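# Find the light check weight and set it on dish

## Task

Work out which of the four check weights is lighter than the rest, using the balance: its pointer stays over white when both pans hold equal mass and leans toward the lighter pan otherwise. Leave that weight lying flat on the red dish, with the other three weights not on the dish. Nothing may end up inside or beneath any furniture. Apart from the weights and the dish, every object must finish resting directly on the same furniture it started on. The result has to hold without any robot supporting it. Finally release everything and move the arms away.

## Robot and tools

Robots: three identical i2rt Big YAM arms named arm1, arm2 and arm3. Each has six revolute joints, a two-finger parallel gripper and a wrist camera. With joints 1 and 6 at 0 and the hand level and pointing ahead, the wrist camera rides on top of the hand looking toward the fingertips. The hand reaches roughly 1.0 m from the joint1 axis when fully stretched. Fixed cameras room_a and room_b are mounted in the room; the wrist cameras are arm1_cam_wrist, arm2_cam_wrist and arm3_cam_wrist.

Frames: one shared scene frame, origin on the floor, +z up. The hand point is halfway between the fingertips (URDF link pinch); the hand's z axis runs along the fingers and the fingers open along its y axis. Hand poses depend on each robot's real foot pose, which is never printed.

execute_actions(actions, cameras): actions is a list holding exactly one action or nothing. An action is an object keyed by robot name ("arm1", "arm2", "arm3"); each robot entry holds "joints", an object mapping joint names to absolute targets (not offsets): joint1_rad to joint6_rad in radians and gripper_m in metres (fingertip gap). Any subset of joints and robots may appear. Ranges and the tolerance counted as reached: joint1_rad -2.879 to 2.879 (±0.045), rotates the arm about its foot, positive counter-clockwise viewed from above, 0 points the arm the way its foot faces; joint2_rad 0 to 3.141 (±0.14), shoulder, 0 has the upper arm pointing back roughly horizontal, increasing lifts it up then forward; joint3_rad 0 to 3.019 (±0.09), elbow, 0 is fully folded, increasing opens it; joint4_rad -1.692 to 1.57 (±0.055), hand pitch, positive tips fingers up; joint5_rad -1.57 to 1.57 (±0.03), sideways hand swing, positive toward the arm's right; joint6_rad -2.094 to 2.094 (±0.035), hand roll, positive clockwise seen from behind the hand; gripper_m 0 to 0.093 (±0.003). Grip force is about 50 to 62 N per pad, lower on some grippers. Example: {"arm1": {"joints": {"gripper_m": 0.05}}, "arm2": {"joints": {"joint1_rad": 0.3}}}. All commanded motions begin together and may finish at different moments; joints move at different speeds, so the hand can sweep a wide arc between postures. An action stops after at most 15 s. cameras is a list of camera names or "all"; omitted, null or ["all"] returns every camera, [] returns none; an unknown name, unknown key or out-of-range value rejects the whole call and nothing moves. An empty actions list just reports state and images. The result gives each robot's state (joint_positions, joint torques, joint_status, on_its_own) plus images in the order listed on the "pictures" line.

wait(seconds): 0 to 10 s with no new command; returns the same as an empty execute_actions.

zoom_image(camera, region): enlarges part of a camera's most recent full image; region is [x0, y0, x1, y1] in pixels from the top-left, at most 504 by 504.

read_manual(section): only "licences", returns URDF licence text; moves nothing.

finished_scene(scene): ends the current scene, given its number, after the robots hold the last command. Irreversible; the goal must already be met and stable. Replying without any tool call ends everything.

Result lines: joint_status tells how each joint of the last accepted action finished. "off_target": it stopped short and may still be pushing. After "contact_stop" or "time_out" the joint holds where it stopped, except that a timed-out joint may keep a target no more than 0.375, 0.375, 0.113, 0.225, 0.075, 0.3 rad (joints 1 to 6) from its current angle and keep pushing; on_its_own lists such joints, and "held at" there is the held target, not the actual angle. Sending a joint its reported position relieves the push. "joint command not followed" (often with a "cause:" line) means a self/inter-arm clearance check blocked that arm's joint targets; its gripper target still runs, and blocked joints show "not_followed" and may be retried with each later action. Calls without an action never print this line. Very small target changes might not move a joint. Joints you omit may still be driving toward earlier targets. Torque readings include free-air output, per-unit offsets, friction and noise, so treat them loosely. A joint carrying a load sinks after a time_out.

Hazards: the arms do not stop on contact and can push hard. A hard squeeze between two robots fails the task and ends the run; hard impacts can too. Nothing reports robot-robot contact, and the clearance check ignores fingers, gripper housings and wrist cameras and can react late; contacts through a held or free object do not count. Robots do not wait for one another. Do not knock objects onto the floor or out of the work area, or inside/under furniture. Loose objects may occasionally get nudged. Avoid drops, slips and slams.

Motor heat: holding loads, even while you are thinking, warms motors. A MOTOR HOT line appears from 85 °C; at 100 °C the arm and its gripper go limp until cool (OVER-TEMPERATURE FAULT), and affected keys read "limit_stop_at_motor_heat"; resend targets afterward. Some heat carries into a new scene.

If a call reports a stop, later motion calls in the same reply are skipped. Shorter robot motion is better.

Each tool is called after "Emit:" as name([rows], argument=value, ...), one row to a line, values as JSON.

## Session

Emit:
execute_actions(actions=[])

Scene clock: 0.00 s.
Joint torques (N m, as the arm reports them, + toward a larger angle): no reading
Motor temperatures (°C, as the motors report them): arm1=[24 27 23 25 26 27] | arm2=[27 26 26 27 24 26] | arm3=[23 25 26 23 24 24]
arm1.joint_positions: joint1_rad=-0.211 joint2_rad=+0.506 joint3_rad=+1.716 joint4_rad=-1.218 joint5_rad=+0.207 joint6_rad=-0.748 gripper_m=+0.095
arm1.joint_status: not commanded
arm1.hand: x=+0.3312 y=-0.9025 z=+1.4810 quat_wxyz=(-0.682, +0.331, -0.625, +0.188) (m; scene frame)
arm2.joint_positions: joint1_rad=+0.273 joint2_rad=+0.656 joint3_rad=+1.686 joint4_rad=-1.320 joint5_rad=+0.224 joint6_rad=+0.663 gripper_m=+0.094
arm2.joint_status: not commanded
arm2.hand: x=-0.2892 y=+0.0172 z=+1.5965 quat_wxyz=(-0.569, -0.233, -0.769, -0.174) (m; scene frame)
arm3.joint_positions: joint1_rad=+0.533 joint2_rad=+0.348 joint3_rad=+1.427 joint4_rad=-1.608 joint5_rad=+0.171 joint6_rad=-0.574 gripper_m=+0.095
arm3.joint_status: not commanded
arm3.hand: x=+0.3375 y=+0.8593 z=+1.3894 quat_wxyz=(-0.436, +0.132, -0.856, +0.243) (m; scene frame)
pictures: arm1_cam_wrist, arm2_cam_wrist, arm3_cam_wrist, room_a, room_b
Images, in order (width x height): arm1_cam_wrist 504x504, arm2_cam_wrist 504x504, arm3_cam_wrist 504x504, room_a 896x504, room_b 896x504.

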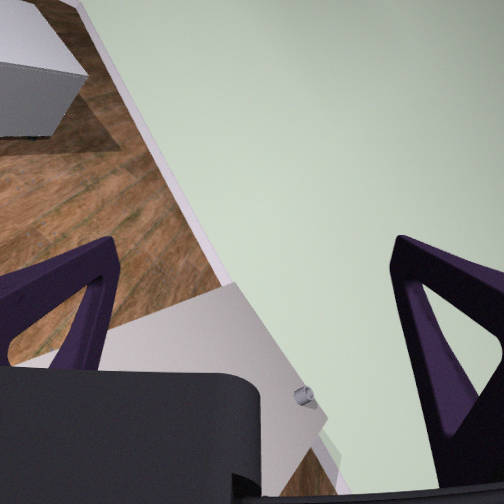

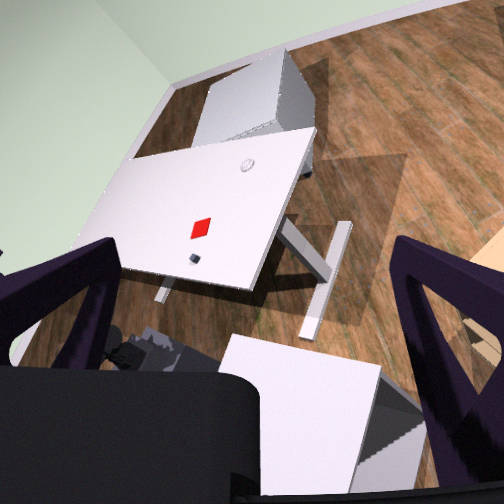

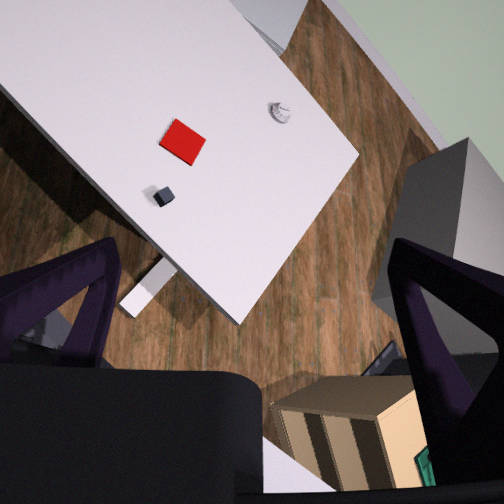

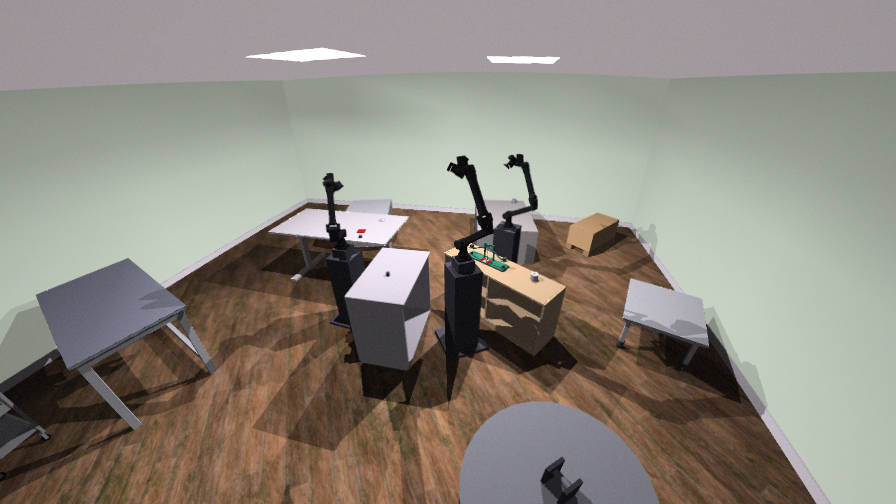

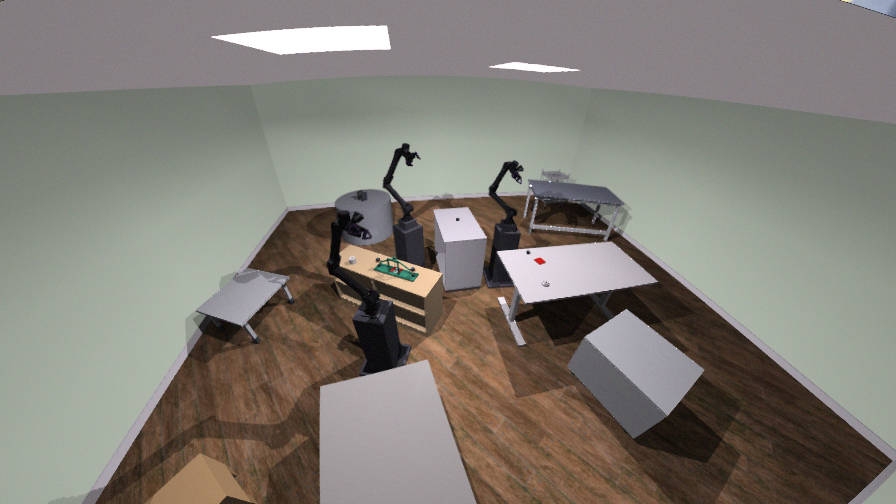

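Emit:
zoom_image(camera="room_b", region=[330, 230, 450, 300])

Emit:
zoom_image(camera="room_a", region=[440, 225, 570, 305])

Emit:
zoom_image(camera="room_a", region=[260, 150, 580, 380])

Region (330, 230, 450, 300) of room_b's 896x504 image, scaled by 4.200, with more detail than that image has; it fills the top 294 rows of this view, and the rest is white.

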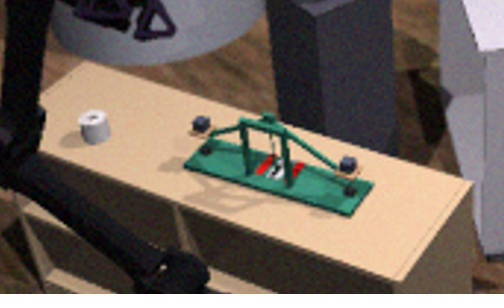

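Region (440, 225, 570, 305) of room_a's 896x504 image, scaled by 3.877, with more detail than that image has; it fills the top 310 rows of this view, and the rest is white.

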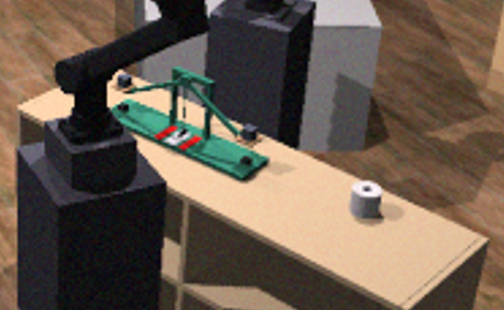

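Region (260, 150, 580, 380) of room_a's 896x504 image, scaled by 1.575, with more detail than that image has; it fills the top 362 rows of this view, and the rest is white.

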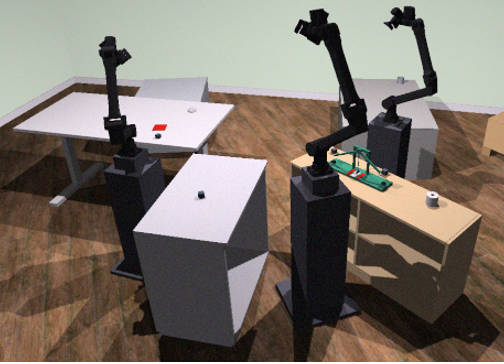

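Emit:
execute_actions([
  {"arm1":{"joints":{"joint1_rad":1.5,"joint2_rad":1.5,"joint3_rad":1.6,"joint4_rad":-1.3,"joint5_rad":0,"joint6_rad":0}},"arm2":{"joints":{"joint1_rad":1.0,"joint2_rad":1.5,"joint3_rad":1.6,"joint4_rad":-1.3,"joint5_rad":0,"joint6_rad":0}},"arm3":{"joints":{"joint1_rad":0.4,"joint2_rad":1.5,"joint3_rad":1.6,"joint4_rad":-1.3,"joint5_rad":0,"joint6_rad":0}}},
])

Scene clock: 25.70 s.
Joint torques (N m, as the arm reports them, + toward a larger angle): arm1=[ -1.11 -18.08  11.09   1.11   0.04   0.1 ] | arm2=[ -0.16 -11.83   9.86   1.5    0.02  -0.21] | arm3=[  0.51 -13.29  10.99   1.12  -0.14   0.15]
Motor temperatures (°C, as the motors report them): arm1=[24 27 25 25 26 27] | arm2=[27 27 28 27 24 26] | arm3=[23 25 29 23 24 24]
arm1.joint_positions: joint1_rad=+1.498 joint2_rad=+1.512 joint3_rad=+1.581 joint4_rad=-1.293 joint5_rad=-0.002 joint6_rad=-0.013 gripper_m=+0.095
arm1.joint_status: all done
arm1.hand: x=-0.0556 y=-0.4637 z=+1.0539 quat_wxyz=(-0.083, +0.867, -0.469, -0.146) (m; scene frame)
arm2.joint_positions: joint1_rad=+1.006 joint2_rad=+1.503 joint3_rad=+1.592 joint4_rad=-1.304 joint5_rad=+0.002 joint6_rad=+0.016 gripper_m=+0.094
arm2.joint_status: all done
arm2.hand: x=-0.1895 y=+0.4452 z=+1.2363 quat_wxyz=(-0.149, +0.452, -0.875, -0.084) (m; scene frame)
arm3.joint_positions: joint1_rad=+0.408 joint2_rad=+1.509 joint3_rad=+1.574 joint4_rad=-1.309 joint5_rad=+0.002 joint6_rad=-0.015 gripper_m=+0.095
arm3.joint_status: all done
arm3.hand: x=+0.7677 y=+0.7541 z=+1.1551 quat_wxyz=(-0.159, -0.135, -0.978, +0.020) (m; scene frame)
pictures: arm1_cam_wrist, arm2_cam_wrist, arm3_cam_wrist, room_a, room_b
Images, in order (width x height): arm1_cam_wrist 504x504, arm2_cam_wrist 504x504, arm3_cam_wrist 504x504, room_a 896x504, room_b 896x504.

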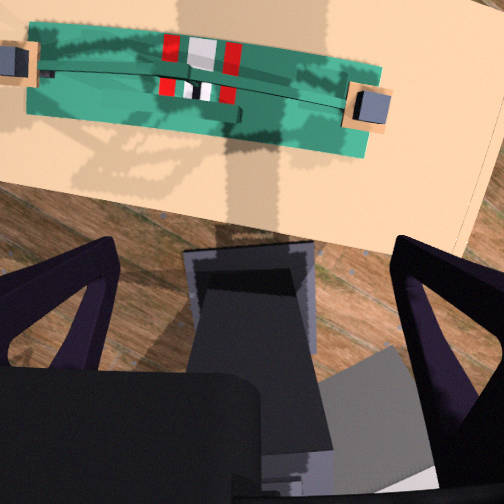

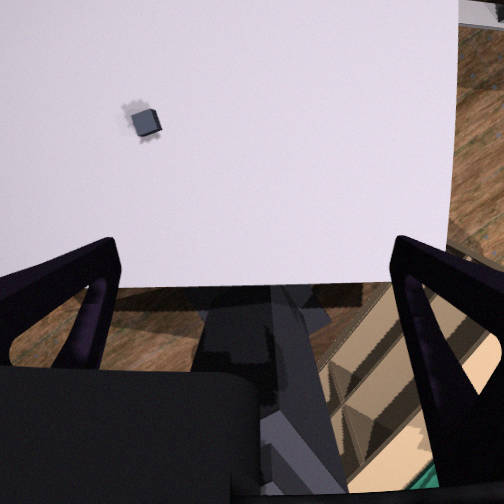

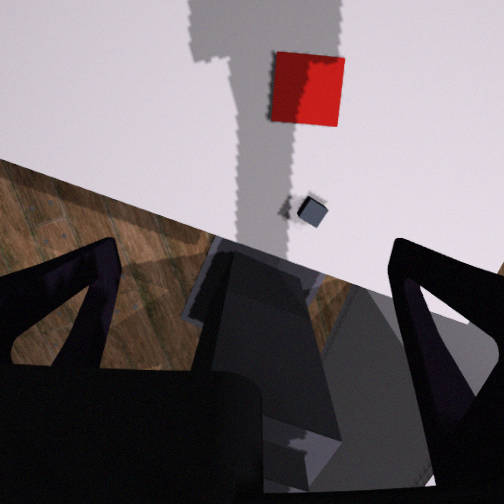

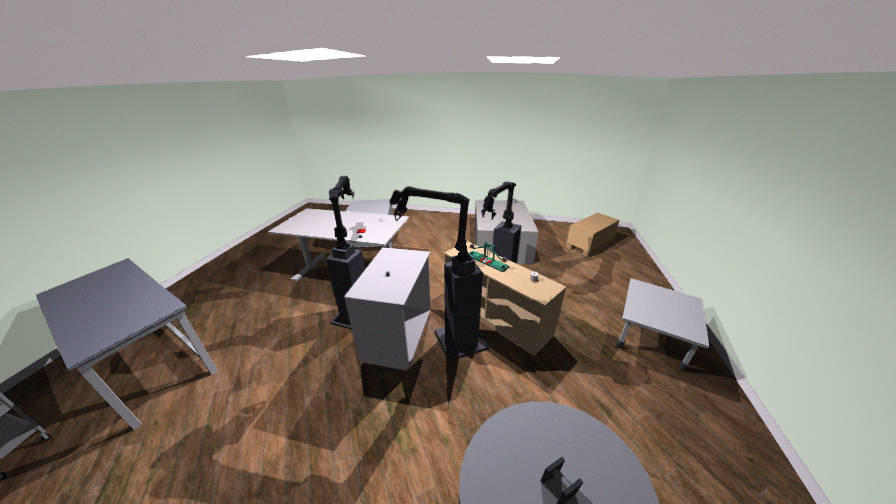

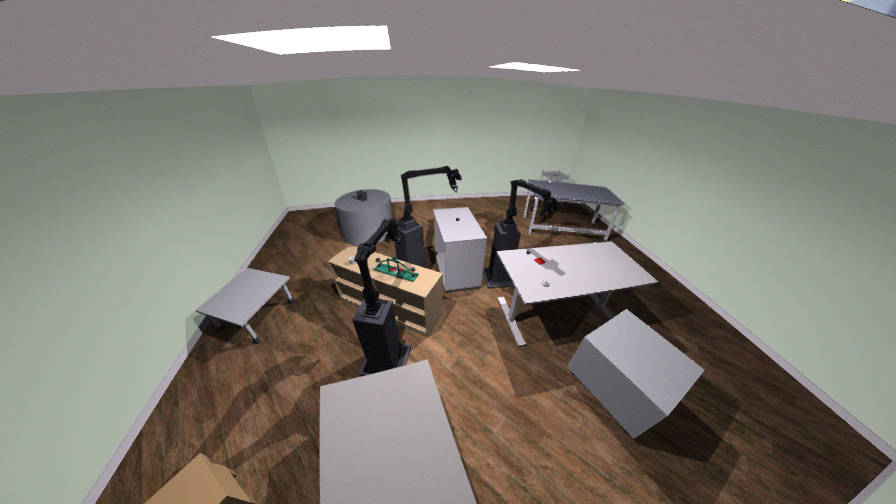

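Emit:
execute_actions([
  {"arm1":{"joints":{"joint1_rad":1.28,"joint2_rad":1.89,"joint3_rad":1.78,"joint4_rad":-1.434,"joint6_rad":1.57}},"arm2":{"joints":{"joint1_rad":1.24,"joint2_rad":1.945,"joint3_rad":1.605,"joint4_rad":-1.215}},"arm3":{"joints":{"joint1_rad":0.21,"joint2_rad":1.64,"joint3_rad":1.09,"joint4_rad":-0.995}}},
])

Scene clock: 41.23 s.
Joint torques (N m, as the arm reports them, + toward a larger angle): arm1=[ -0.62 -23.86  10.69   0.43   0.04   0.09] | arm2=[ -0.02 -15.38   9.25   0.89   0.09  -0.23] | arm3=[  1.64 -13.13   7.9    0.73  -0.2    0.15]
Motor temperatures (°C, as the motors report them): arm1=[24 28 27 25 26 27] | arm2=[27 27 29 27 24 26] | arm3=[23 26 31 23 24 24]
arm1.joint_positions: joint1_rad=+1.267 joint2_rad=+1.901 joint3_rad=+1.756 joint4_rad=-1.427 joint5_rad=+0.001 joint6_rad=+1.556 gripper_m=+0.095
arm1.joint_status: all done
arm1.hand: x=+0.0383 y=-0.3598 z=+0.9126 quat_wxyz=(-0.004, +0.173, -0.985, +0.004) (m; scene frame)
arm2.joint_positions: joint1_rad=+1.250 joint2_rad=+1.942 joint3_rad=+1.592 joint4_rad=-1.221 joint5_rad=+0.001 joint6_rad=+0.014 gripper_m=+0.094
arm2.joint_status: all done
arm2.hand: x=-0.2896 y=+0.5518 z=+1.0025 quat_wxyz=(+0.007, +0.565, -0.825, -0.002) (m; scene frame)
arm3.joint_positions: joint1_rad=+0.199 joint2_rad=+1.647 joint3_rad=+1.081 joint4_rad=-1.012 joint5_rad=+0.001 joint6_rad=-0.014 gripper_m=+0.095
arm3.joint_status: all done
arm3.hand: x=+0.6488 y=+0.6974 z=+0.9021 quat_wxyz=(+0.005, -0.239, -0.971, -0.006) (m; scene frame)
pictures: arm1_cam_wrist, arm2_cam_wrist, arm3_cam_wrist, room_a, room_b
Images, in order (width x height): arm1_cam_wrist 504x504, arm2_cam_wrist 504x504, arm3_cam_wrist 504x504, room_a 896x504, room_b 896x504.

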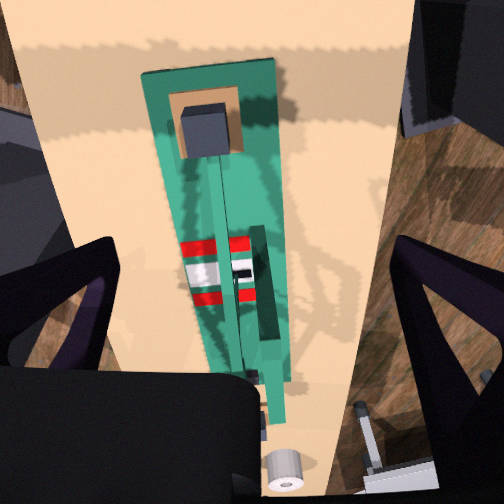

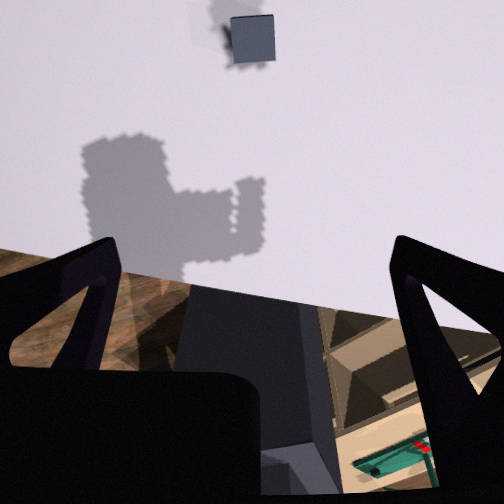

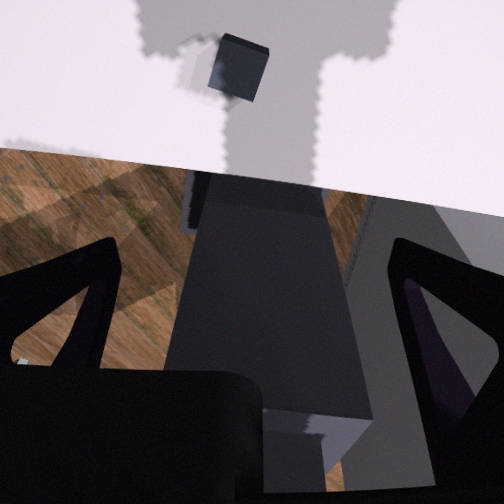

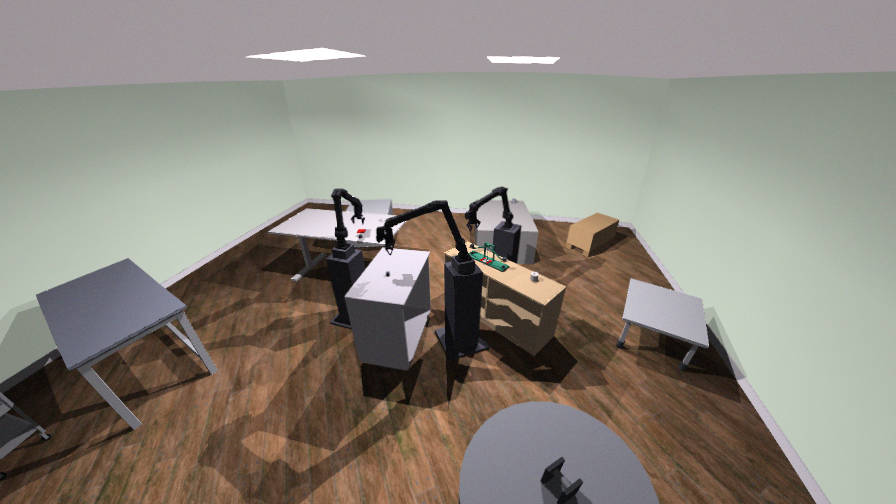

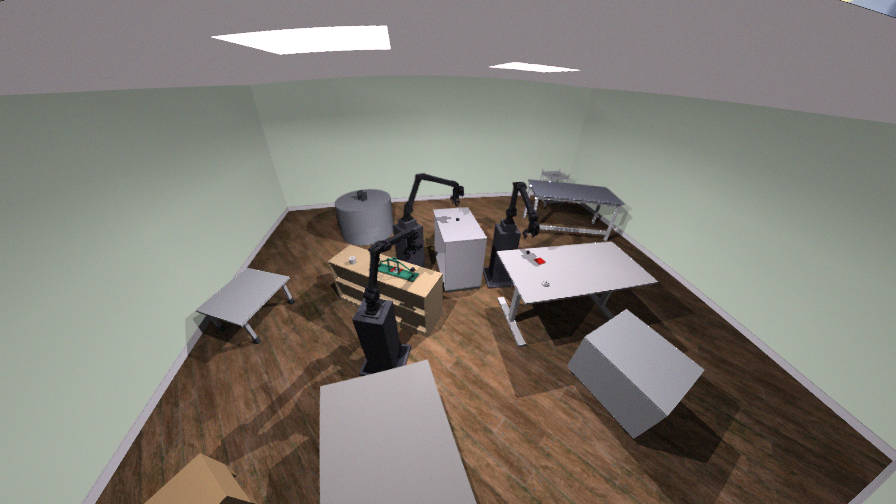

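Emit:
execute_actions([
  {"arm1":{"joints":{"joint1_rad":1.305,"joint2_rad":2.033,"joint3_rad":1.745,"joint4_rad":-1.25,"joint6_rad":1.47}},"arm2":{"joints":{"joint2_rad":2.18,"joint3_rad":1.575,"joint4_rad":-0.952,"joint6_rad":-0.04}},"arm3":{"joints":{"joint1_rad":0.228,"joint2_rad":1.86,"joint3_rad":1.057,"joint4_rad":-0.74,"joint6_rad":0.3}}},
], cameras=["arm1_cam_wrist","arm2_cam_wrist","arm3_cam_wrist","room_b"])

Emit:
zoom_image(camera="room_b", region=[360, 160, 580, 300])

Scene clock: 56.07 s.
Joint torques (N m, as the arm reports them, + toward a larger angle): arm1=[ -0.84 -25.91   9.43   1.02   0.04  -0.19] | arm2=[  0.11 -17.63   7.4    1.05   0.06  -0.19] | arm3=[  2.09 -14.69   6.67   0.79  -0.12   0.19]
Motor temperatures (°C, as the motors report them): arm1=[24 29 27 25 26 27] | arm2=[27 28 30 27 24 26] | arm3=[23 27 31 23 24 24]
arm1.joint_positions: joint1_rad=+1.296 joint2_rad=+2.051 joint3_rad=+1.730 joint4_rad=-1.258 joint5_rad=+0.001 joint6_rad=+1.483 gripper_m=+0.095
arm1.joint_status: all done
arm1.hand: x=+0.0123 y=-0.3369 z=+0.8151 quat_wxyz=(-0.004, +0.223, -0.975, +0.007) (m; scene frame)
arm2.joint_positions: joint1_rad=+1.250 joint2_rad=+2.185 joint3_rad=+1.568 joint4_rad=-0.962 joint5_rad=+0.001 joint6_rad=-0.025 gripper_m=+0.094
arm2.joint_status: all done
arm2.hand: x=-0.2834 y=+0.5737 z=+0.8547 quat_wxyz=(+0.010, +0.581, -0.814, +0.000) (m; scene frame)
arm3.joint_positions: joint1_rad=+0.218 joint2_rad=+1.870 joint3_rad=+1.045 joint4_rad=-0.757 joint5_rad=+0.001 joint6_rad=+0.284 gripper_m=+0.095
arm3.joint_status: all done
arm3.hand: x=+0.6667 y=+0.6988 z=+0.7960 quat_wxyz=(+0.008, -0.372, -0.928, -0.005) (m; scene frame)
pictures: arm1_cam_wrist, arm2_cam_wrist, arm3_cam_wrist, room_b
Images, in order (width x height): arm1_cam_wrist 504x504, arm2_cam_wrist 504x504, arm3_cam_wrist 504x504, room_b 896x504.

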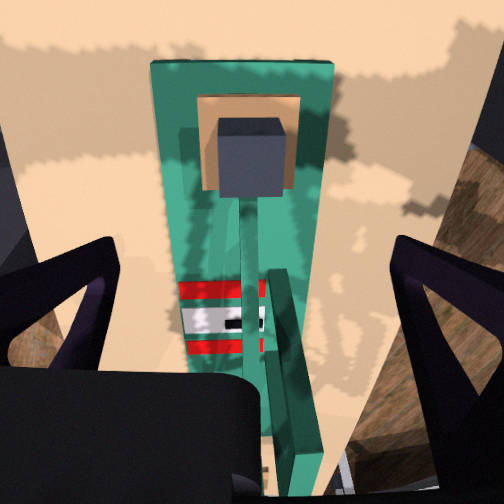

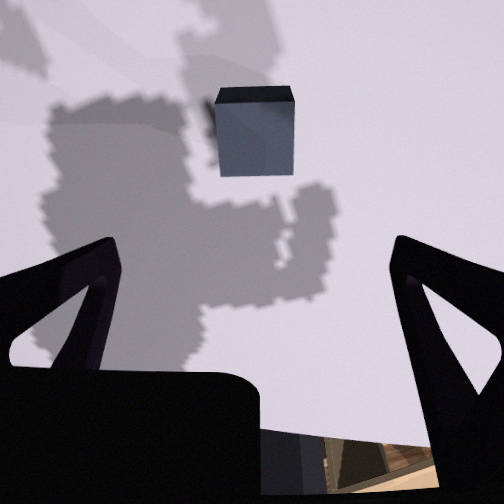

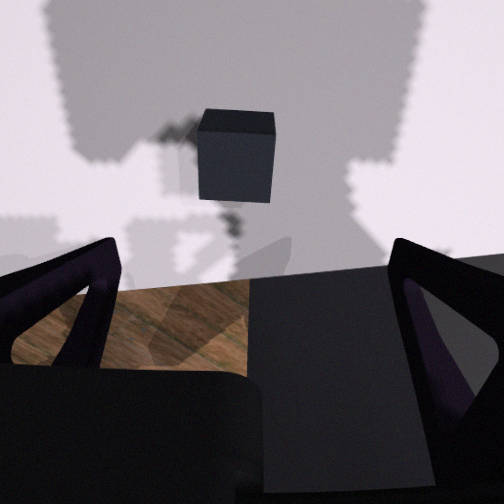

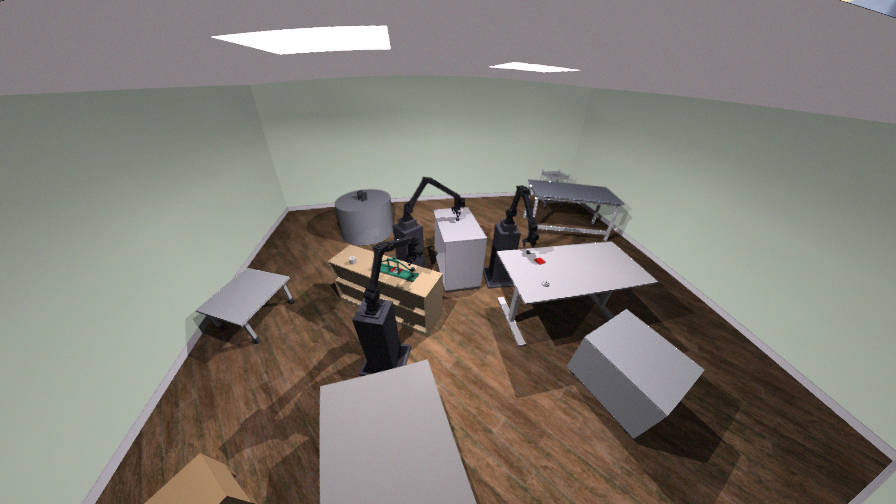

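Region (360, 160, 580, 300) of room_b's 896x504 image, scaled by 2.291, with more detail than that image has; it fills the top 321 rows of this view, and the rest is white.

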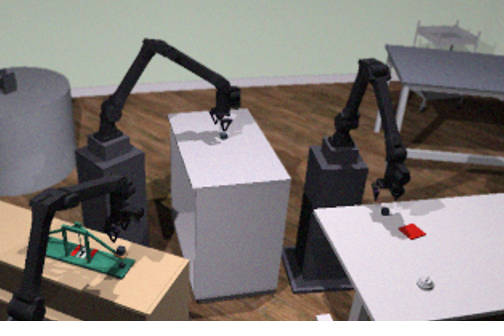

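Emit:
execute_actions([
  {"arm1":{"joints":{"joint2_rad":2.096,"joint3_rad":1.677,"joint4_rad":-1.11,"gripper_m":0.07}},"arm2":{"joints":{"joint2_rad":2.299,"joint3_rad":1.664,"joint4_rad":-0.91,"gripper_m":0.07}},"arm3":{"joints":{"joint1_rad":0.238,"joint2_rad":1.979,"joint3_rad":1.096,"joint4_rad":-0.64,"joint6_rad":0.35,"gripper_m":0.07}}},
], cameras=["arm1_cam_wrist","arm2_cam_wrist","arm3_cam_wrist"])

Scene clock: 73.77 s.
Joint torques (N m, as the arm reports them, + toward a larger angle): arm1=[ -0.93 -24.78   8.33   1.11   0.04  -0.19] | arm2=[ -0.44 -17.81   9.32   1.01   0.07  -0.21] | arm3=[  1.75 -15.08   6.73   0.79  -0.09   0.19]
Motor temperatures (°C, as the motors report them): arm1=[24 31 27 25 26 27] | arm2=[27 29 29 27 24 26] | arm3=[23 27 30 23 24 24]
arm1.joint_positions: joint1_rad=+1.296 joint2_rad=+2.098 joint3_rad=+1.671 joint4_rad=-1.118 joint5_rad=+0.001 joint6_rad=+1.483 gripper_m=+0.070
arm1.joint_status: all done
arm1.hand: x=+0.0101 y=-0.3303 z=+0.7657 quat_wxyz=(-0.002, +0.223, -0.975, -0.009) (m; scene frame)
arm2.joint_positions: joint1_rad=+1.250 joint2_rad=+2.296 joint3_rad=+1.626 joint4_rad=-0.916 joint5_rad=+0.001 joint6_rad=-0.025 gripper_m=+0.070
arm2.joint_status: all done
arm2.hand: x=-0.2790 y=+0.5870 z=+0.8065 quat_wxyz=(+0.013, +0.581, -0.814, +0.002) (m; scene frame)
arm3.joint_positions: joint1_rad=+0.226 joint2_rad=+1.985 joint3_rad=+1.078 joint4_rad=-0.655 joint5_rad=+0.001 joint6_rad=+0.335 gripper_m=+0.070
arm3.joint_status: all done
arm3.hand: x=+0.6848 y=+0.6941 z=+0.7527 quat_wxyz=(-0.001, -0.392, -0.920, -0.004) (m; scene frame)
pictures: arm1_cam_wrist, arm2_cam_wrist, arm3_cam_wrist
Images, in order (width x height): arm1_cam_wrist 504x504, arm2_cam_wrist 504x504, arm3_cam_wrist 504x504.

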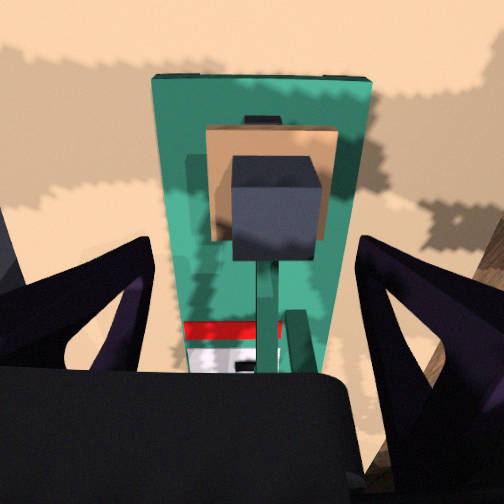

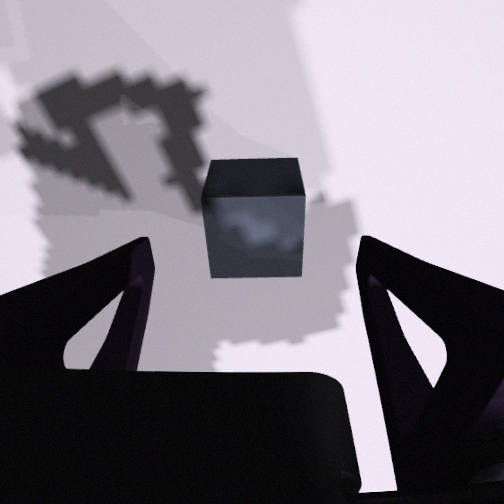

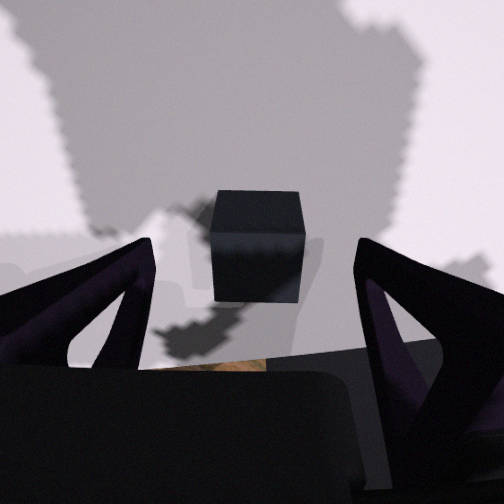

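Emit:
execute_actions([
  {"arm1":{"joints":{"joint1_rad":1.278,"joint2_rad":2.126}},"arm2":{"joints":{"joint2_rad":2.31,"joint4_rad":-0.855}},"arm3":{"joints":{"joint2_rad":2.003,"joint4_rad":-0.63}}},
], cameras=["arm1_cam_wrist","arm2_cam_wrist","arm3_cam_wrist"])

Scene clock: 85.30 s.
Joint torques (N m, as the arm reports them, + toward a larger angle): arm1=[ -2.71 -23.31   8.14   1.07   0.04  -0.19] | arm2=[  0.25 -17.11   9.67   1.28   0.06  -0.23] | arm3=[  2.13 -13.57   6.74   0.95  -0.15   0.14]
Motor temperatures (°C, as the motors report them): arm1=[24 31 27 25 26 27] | arm2=[27 30 30 27 24 26] | arm3=[23 28 30 23 24 24]
arm1.joint_positions: joint1_rad=+1.294 joint2_rad=+2.115 joint3_rad=+1.671 joint4_rad=-1.118 joint5_rad=+0.001 joint6_rad=+1.483 gripper_m=+0.070
arm1.joint_status: all done
arm1.hand: x=+0.0120 y=-0.3316 z=+0.7559 quat_wxyz=(-0.003, +0.222, -0.975, -0.001) (m; scene frame)
arm2.joint_positions: joint1_rad=+1.250 joint2_rad=+2.296 joint3_rad=+1.626 joint4_rad=-0.866 joint5_rad=+0.001 joint6_rad=-0.025 gripper_m=+0.070
arm2.joint_status: all done
arm2.hand: x=-0.2747 y=+0.5985 z=+0.8065 quat_wxyz=(-0.008, +0.581, -0.814, -0.012) (m; scene frame)
arm3.joint_positions: joint1_rad=+0.226 joint2_rad=+1.991 joint3_rad=+1.078 joint4_rad=-0.647 joint5_rad=+0.001 joint6_rad=+0.335 gripper_m=+0.070
arm3.joint_status: all done
arm3.hand: x=+0.6855 y=+0.6938 z=+0.7503 quat_wxyz=(-0.002, -0.392, -0.920, -0.004) (m; scene frame)
pictures: arm1_cam_wrist, arm2_cam_wrist, arm3_cam_wrist
Images, in order (width x height): arm1_cam_wrist 504x504, arm2_cam_wrist 504x504, arm3_cam_wrist 504x504.

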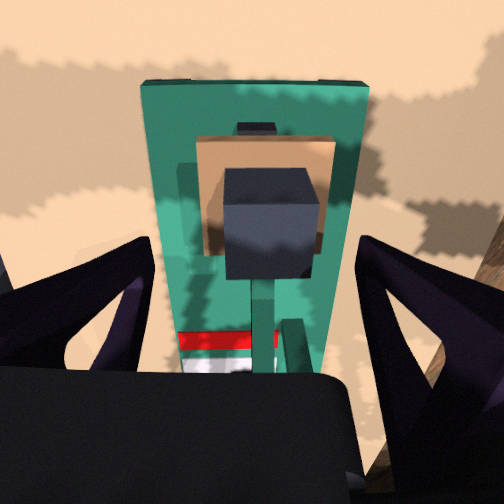

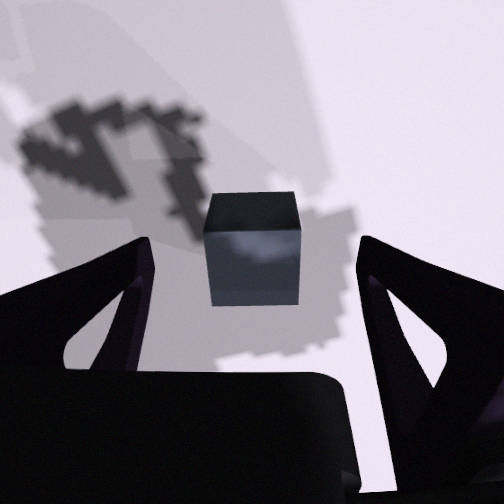

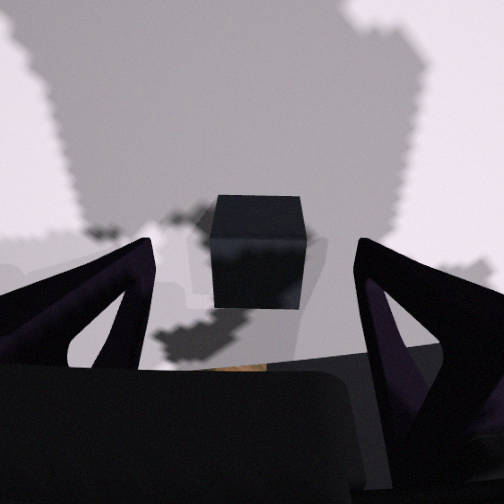

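Emit:
execute_actions([
  {"arm1":{"joints":{"joint1_rad":1.272,"joint2_rad":2.153}},"arm2":{"joints":{"joint2_rad":2.33,"gripper_m":0.045}},"arm3":{"joints":{"joint2_rad":2.028,"gripper_m":0.045}}},
], cameras=["arm1_cam_wrist","arm2_cam_wrist","arm3_cam_wrist"])

Scene clock: 89.60 s.
Joint torques (N m, as the arm reports them, + toward a larger angle): arm1=[ -2.24 -23.8    8.06   0.98   0.04  -0.19] | arm2=[ -0.64 -16.77   9.69   1.19   0.08  -0.24] | arm3=[  2.2  -14.76   6.33   0.8   -0.15   0.2 ]
Motor temperatures (°C, as the motors report them): arm1=[24 31 27 25 26 27] | arm2=[27 30 30 27 24 26] | arm3=[23 28 30 23 24 24]
arm1.joint_positions: joint1_rad=+1.286 joint2_rad=+2.146 joint3_rad=+1.671 joint4_rad=-1.118 joint5_rad=+0.001 joint6_rad=+1.483 gripper_m=+0.070
arm1.joint_status: all done
arm1.hand: x=+0.0182 y=-0.3337 z=+0.7374 quat_wxyz=(-0.005, +0.218, -0.976, +0.014) (m; scene frame)
arm2.joint_positions: joint1_rad=+1.250 joint2_rad=+2.308 joint3_rad=+1.626 joint4_rad=-0.865 joint5_rad=+0.001 joint6_rad=-0.025 gripper_m=+0.045
arm2.joint_status: all done
arm2.hand: x=-0.2759 y=+0.5956 z=+0.7986 quat_wxyz=(-0.003, +0.581, -0.814, -0.009) (m; scene frame)
arm3.joint_positions: joint1_rad=+0.226 joint2_rad=+2.022 joint3_rad=+1.078 joint4_rad=-0.646 joint5_rad=+0.001 joint6_rad=+0.335 gripper_m=+0.045
arm3.joint_status: all done
arm3.hand: x=+0.6790 y=+0.6972 z=+0.7363 quat_wxyz=(+0.013, -0.392, -0.920, -0.005) (m; scene frame)
pictures: arm1_cam_wrist, arm2_cam_wrist, arm3_cam_wrist
Images, in order (width x height): arm1_cam_wrist 504x504, arm2_cam_wrist 504x504, arm3_cam_wrist 504x504.

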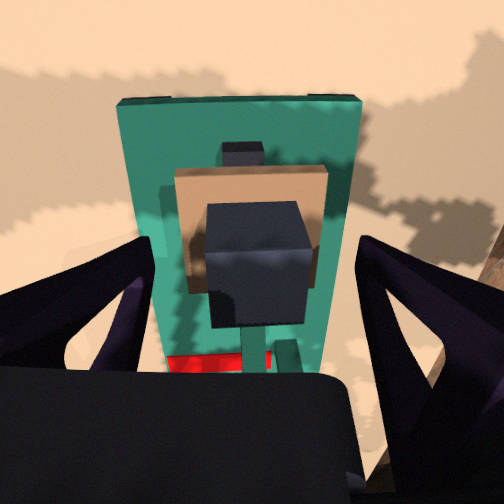

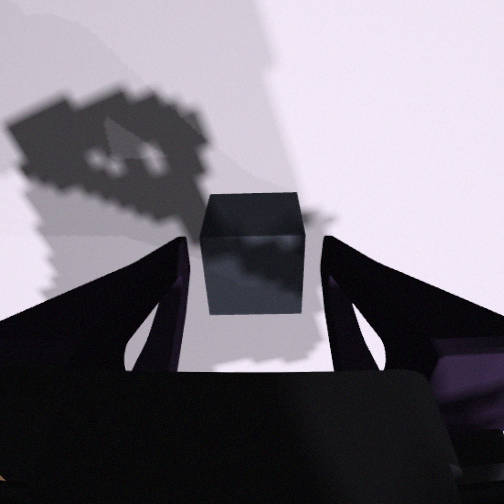

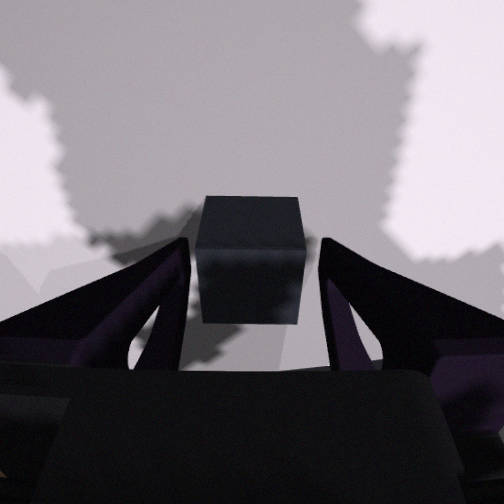

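Emit:
execute_actions([
  {"arm1":{"joints":{"gripper_m":0.02}},"arm2":{"joints":{"joint2_rad":2.341,"joint4_rad":-0.845}},"arm3":{"joints":{"gripper_m":0.02}}},
], cameras=["arm1_cam_wrist","arm2_cam_wrist","arm3_cam_wrist"])

Scene clock: 93.97 s.
Joint torques (N m, as the arm reports them, + toward a larger angle): arm1=[ -2.35 -23.86   8.03   0.98   0.04  -0.18] | arm2=[ -0.4  -16.62   9.48   1.09   0.1   -0.19] | arm3=[  2.07 -14.31   6.48   0.82  -0.11   0.16]
Motor temperatures (°C, as the motors report them): arm1=[24 31 27 25 26 27] | arm2=[27 30 31 27 24 26] | arm3=[23 28 30 23 24 24]
arm1.joint_positions: joint1_rad=+1.286 joint2_rad=+2.146 joint3_rad=+1.671 joint4_rad=-1.117 joint5_rad=+0.001 joint6_rad=+1.483 gripper_m=+0.030
arm1.joint_status: gripper_m off_target (ended at +0.030, target +0.020)
arm1.hand: x=+0.0182 y=-0.3337 z=+0.7374 quat_wxyz=(-0.005, +0.218, -0.976, +0.014) (m; scene frame)
arm2.joint_positions: joint1_rad=+1.250 joint2_rad=+2.318 joint3_rad=+1.626 joint4_rad=-0.856 joint5_rad=+0.001 joint6_rad=-0.025 gripper_m=+0.045
arm2.joint_status: all done
arm2.hand: x=-0.2761 y=+0.5953 z=+0.7927 quat_wxyz=(-0.002, +0.581, -0.814, -0.008) (m; scene frame)
arm3.joint_positions: joint1_rad=+0.226 joint2_rad=+2.022 joint3_rad=+1.078 joint4_rad=-0.646 joint5_rad=+0.001 joint6_rad=+0.335 gripper_m=+0.030
arm3.joint_status: gripper_m off_target (ended at +0.030, target +0.020)
arm3.hand: x=+0.6790 y=+0.6972 z=+0.7363 quat_wxyz=(+0.013, -0.392, -0.920, -0.005) (m; scene frame)
pictures: arm1_cam_wrist, arm2_cam_wrist, arm3_cam_wrist
Images, in order (width x height): arm1_cam_wrist 504x504, arm2_cam_wrist 504x504, arm3_cam_wrist 504x504.

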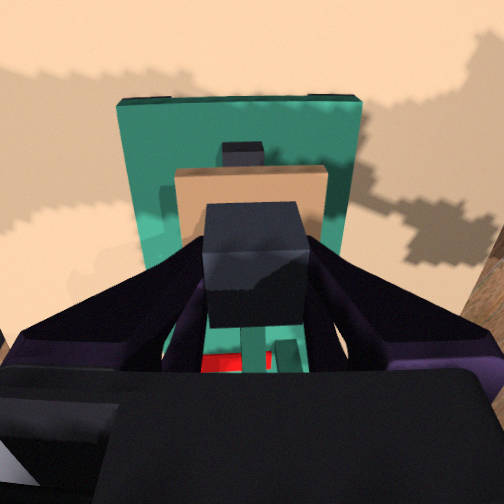

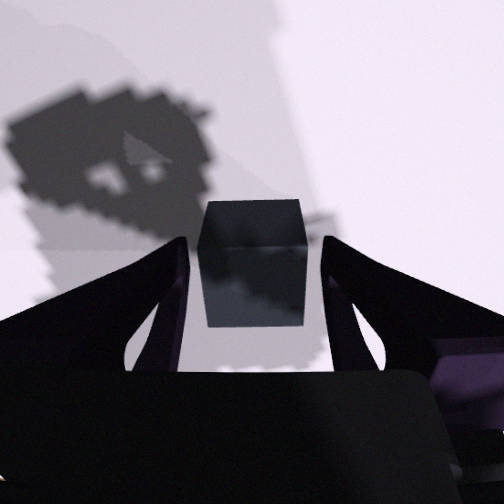

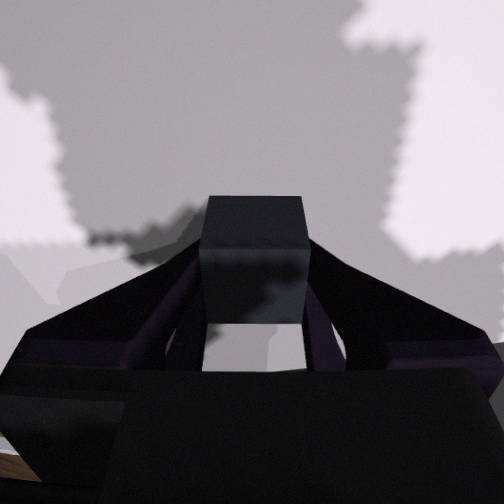

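Emit:
execute_actions([
  {"arm1":{"joints":{"joint2_rad":2.06,"joint4_rad":-1.15}},"arm2":{"joints":{"gripper_m":0.02}},"arm3":{"joints":{"joint2_rad":1.85,"joint4_rad":-0.76}}},
], cameras=["arm1_cam_wrist","arm3_cam_wrist","room_a"])

Emit:
zoom_image(camera="room_a", region=[440, 200, 570, 290])

Scene clock: 99.33 s.
Joint torques (N m, as the arm reports them, + toward a larger angle): arm1=[ -2.46 -24.41   8.66   0.59   0.04  -0.19] | arm2=[ -0.13 -17.19   9.48   1.07   0.09  -0.19] | arm3=[  2.02 -13.74   7.64  -0.19  -0.09   0.2 ]
Motor temperatures (°C, as the motors report them): arm1=[24 31 27 25 26 27] | arm2=[27 30 31 27 24 26] | arm3=[23 28 30 23 24 24]
arm1.joint_positions: joint1_rad=+1.285 joint2_rad=+2.066 joint3_rad=+1.668 joint4_rad=-1.146 joint5_rad=+0.001 joint6_rad=+1.483 gripper_m=+0.030
arm1.joint_status: all done
arm1.hand: x=+0.0180 y=-0.3320 z=+0.7844 quat_wxyz=(-0.002, +0.218, -0.976, -0.010) (m; scene frame)
arm2.joint_positions: joint1_rad=+1.250 joint2_rad=+2.318 joint3_rad=+1.626 joint4_rad=-0.855 joint5_rad=+0.001 joint6_rad=-0.026 gripper_m=+0.029
arm2.joint_status: gripper_m off_target (ended at +0.029, target +0.020)
arm2.hand: x=-0.2761 y=+0.5955 z=+0.7927 quat_wxyz=(-0.003, +0.581, -0.814, -0.009) (m; scene frame)
arm3.joint_positions: joint1_rad=+0.226 joint2_rad=+1.846 joint3_rad=+1.078 joint4_rad=-0.745 joint5_rad=+0.001 joint6_rad=+0.335 gripper_m=+0.030
arm3.joint_status: all done
arm3.hand: x=+0.6896 y=+0.6910 z=+0.8153 quat_wxyz=(-0.026, -0.392, -0.920, -0.003) (m; scene frame)
pictures: arm1_cam_wrist, arm3_cam_wrist, room_a
Images, in order (width x height): arm1_cam_wrist 504x504, arm3_cam_wrist 504x504, room_a 896x504.

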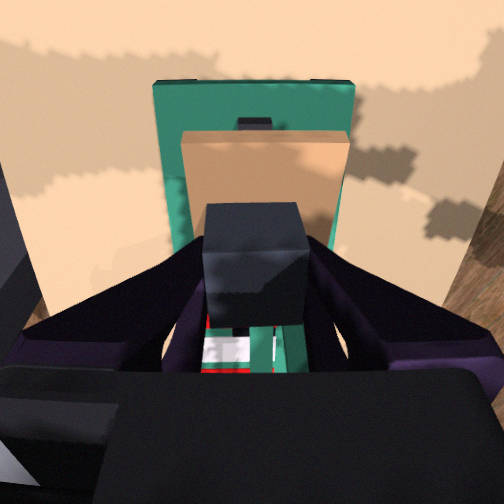

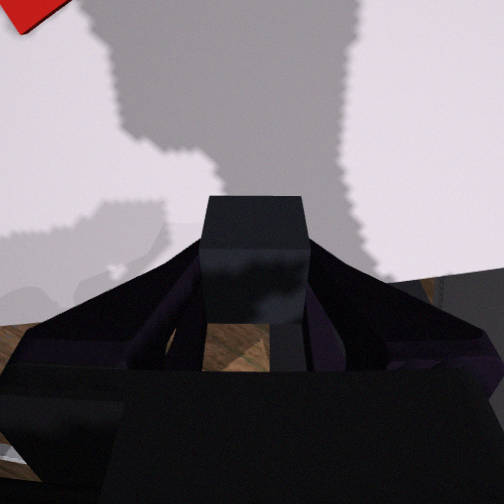

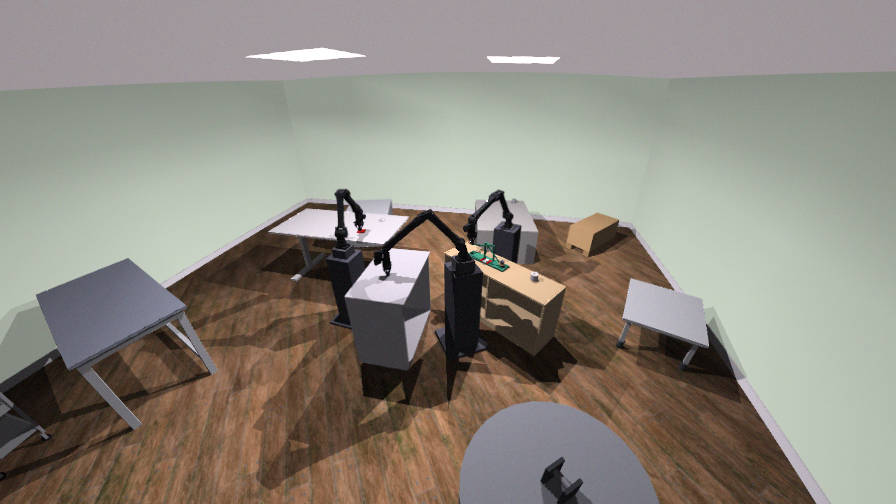

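Region (440, 200, 570, 290) of room_a's 896x504 image, scaled by 3.877, with more detail than that image has; it fills the top 349 rows of this view, and the rest is white.

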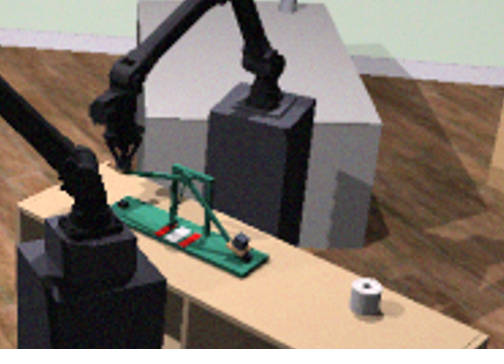

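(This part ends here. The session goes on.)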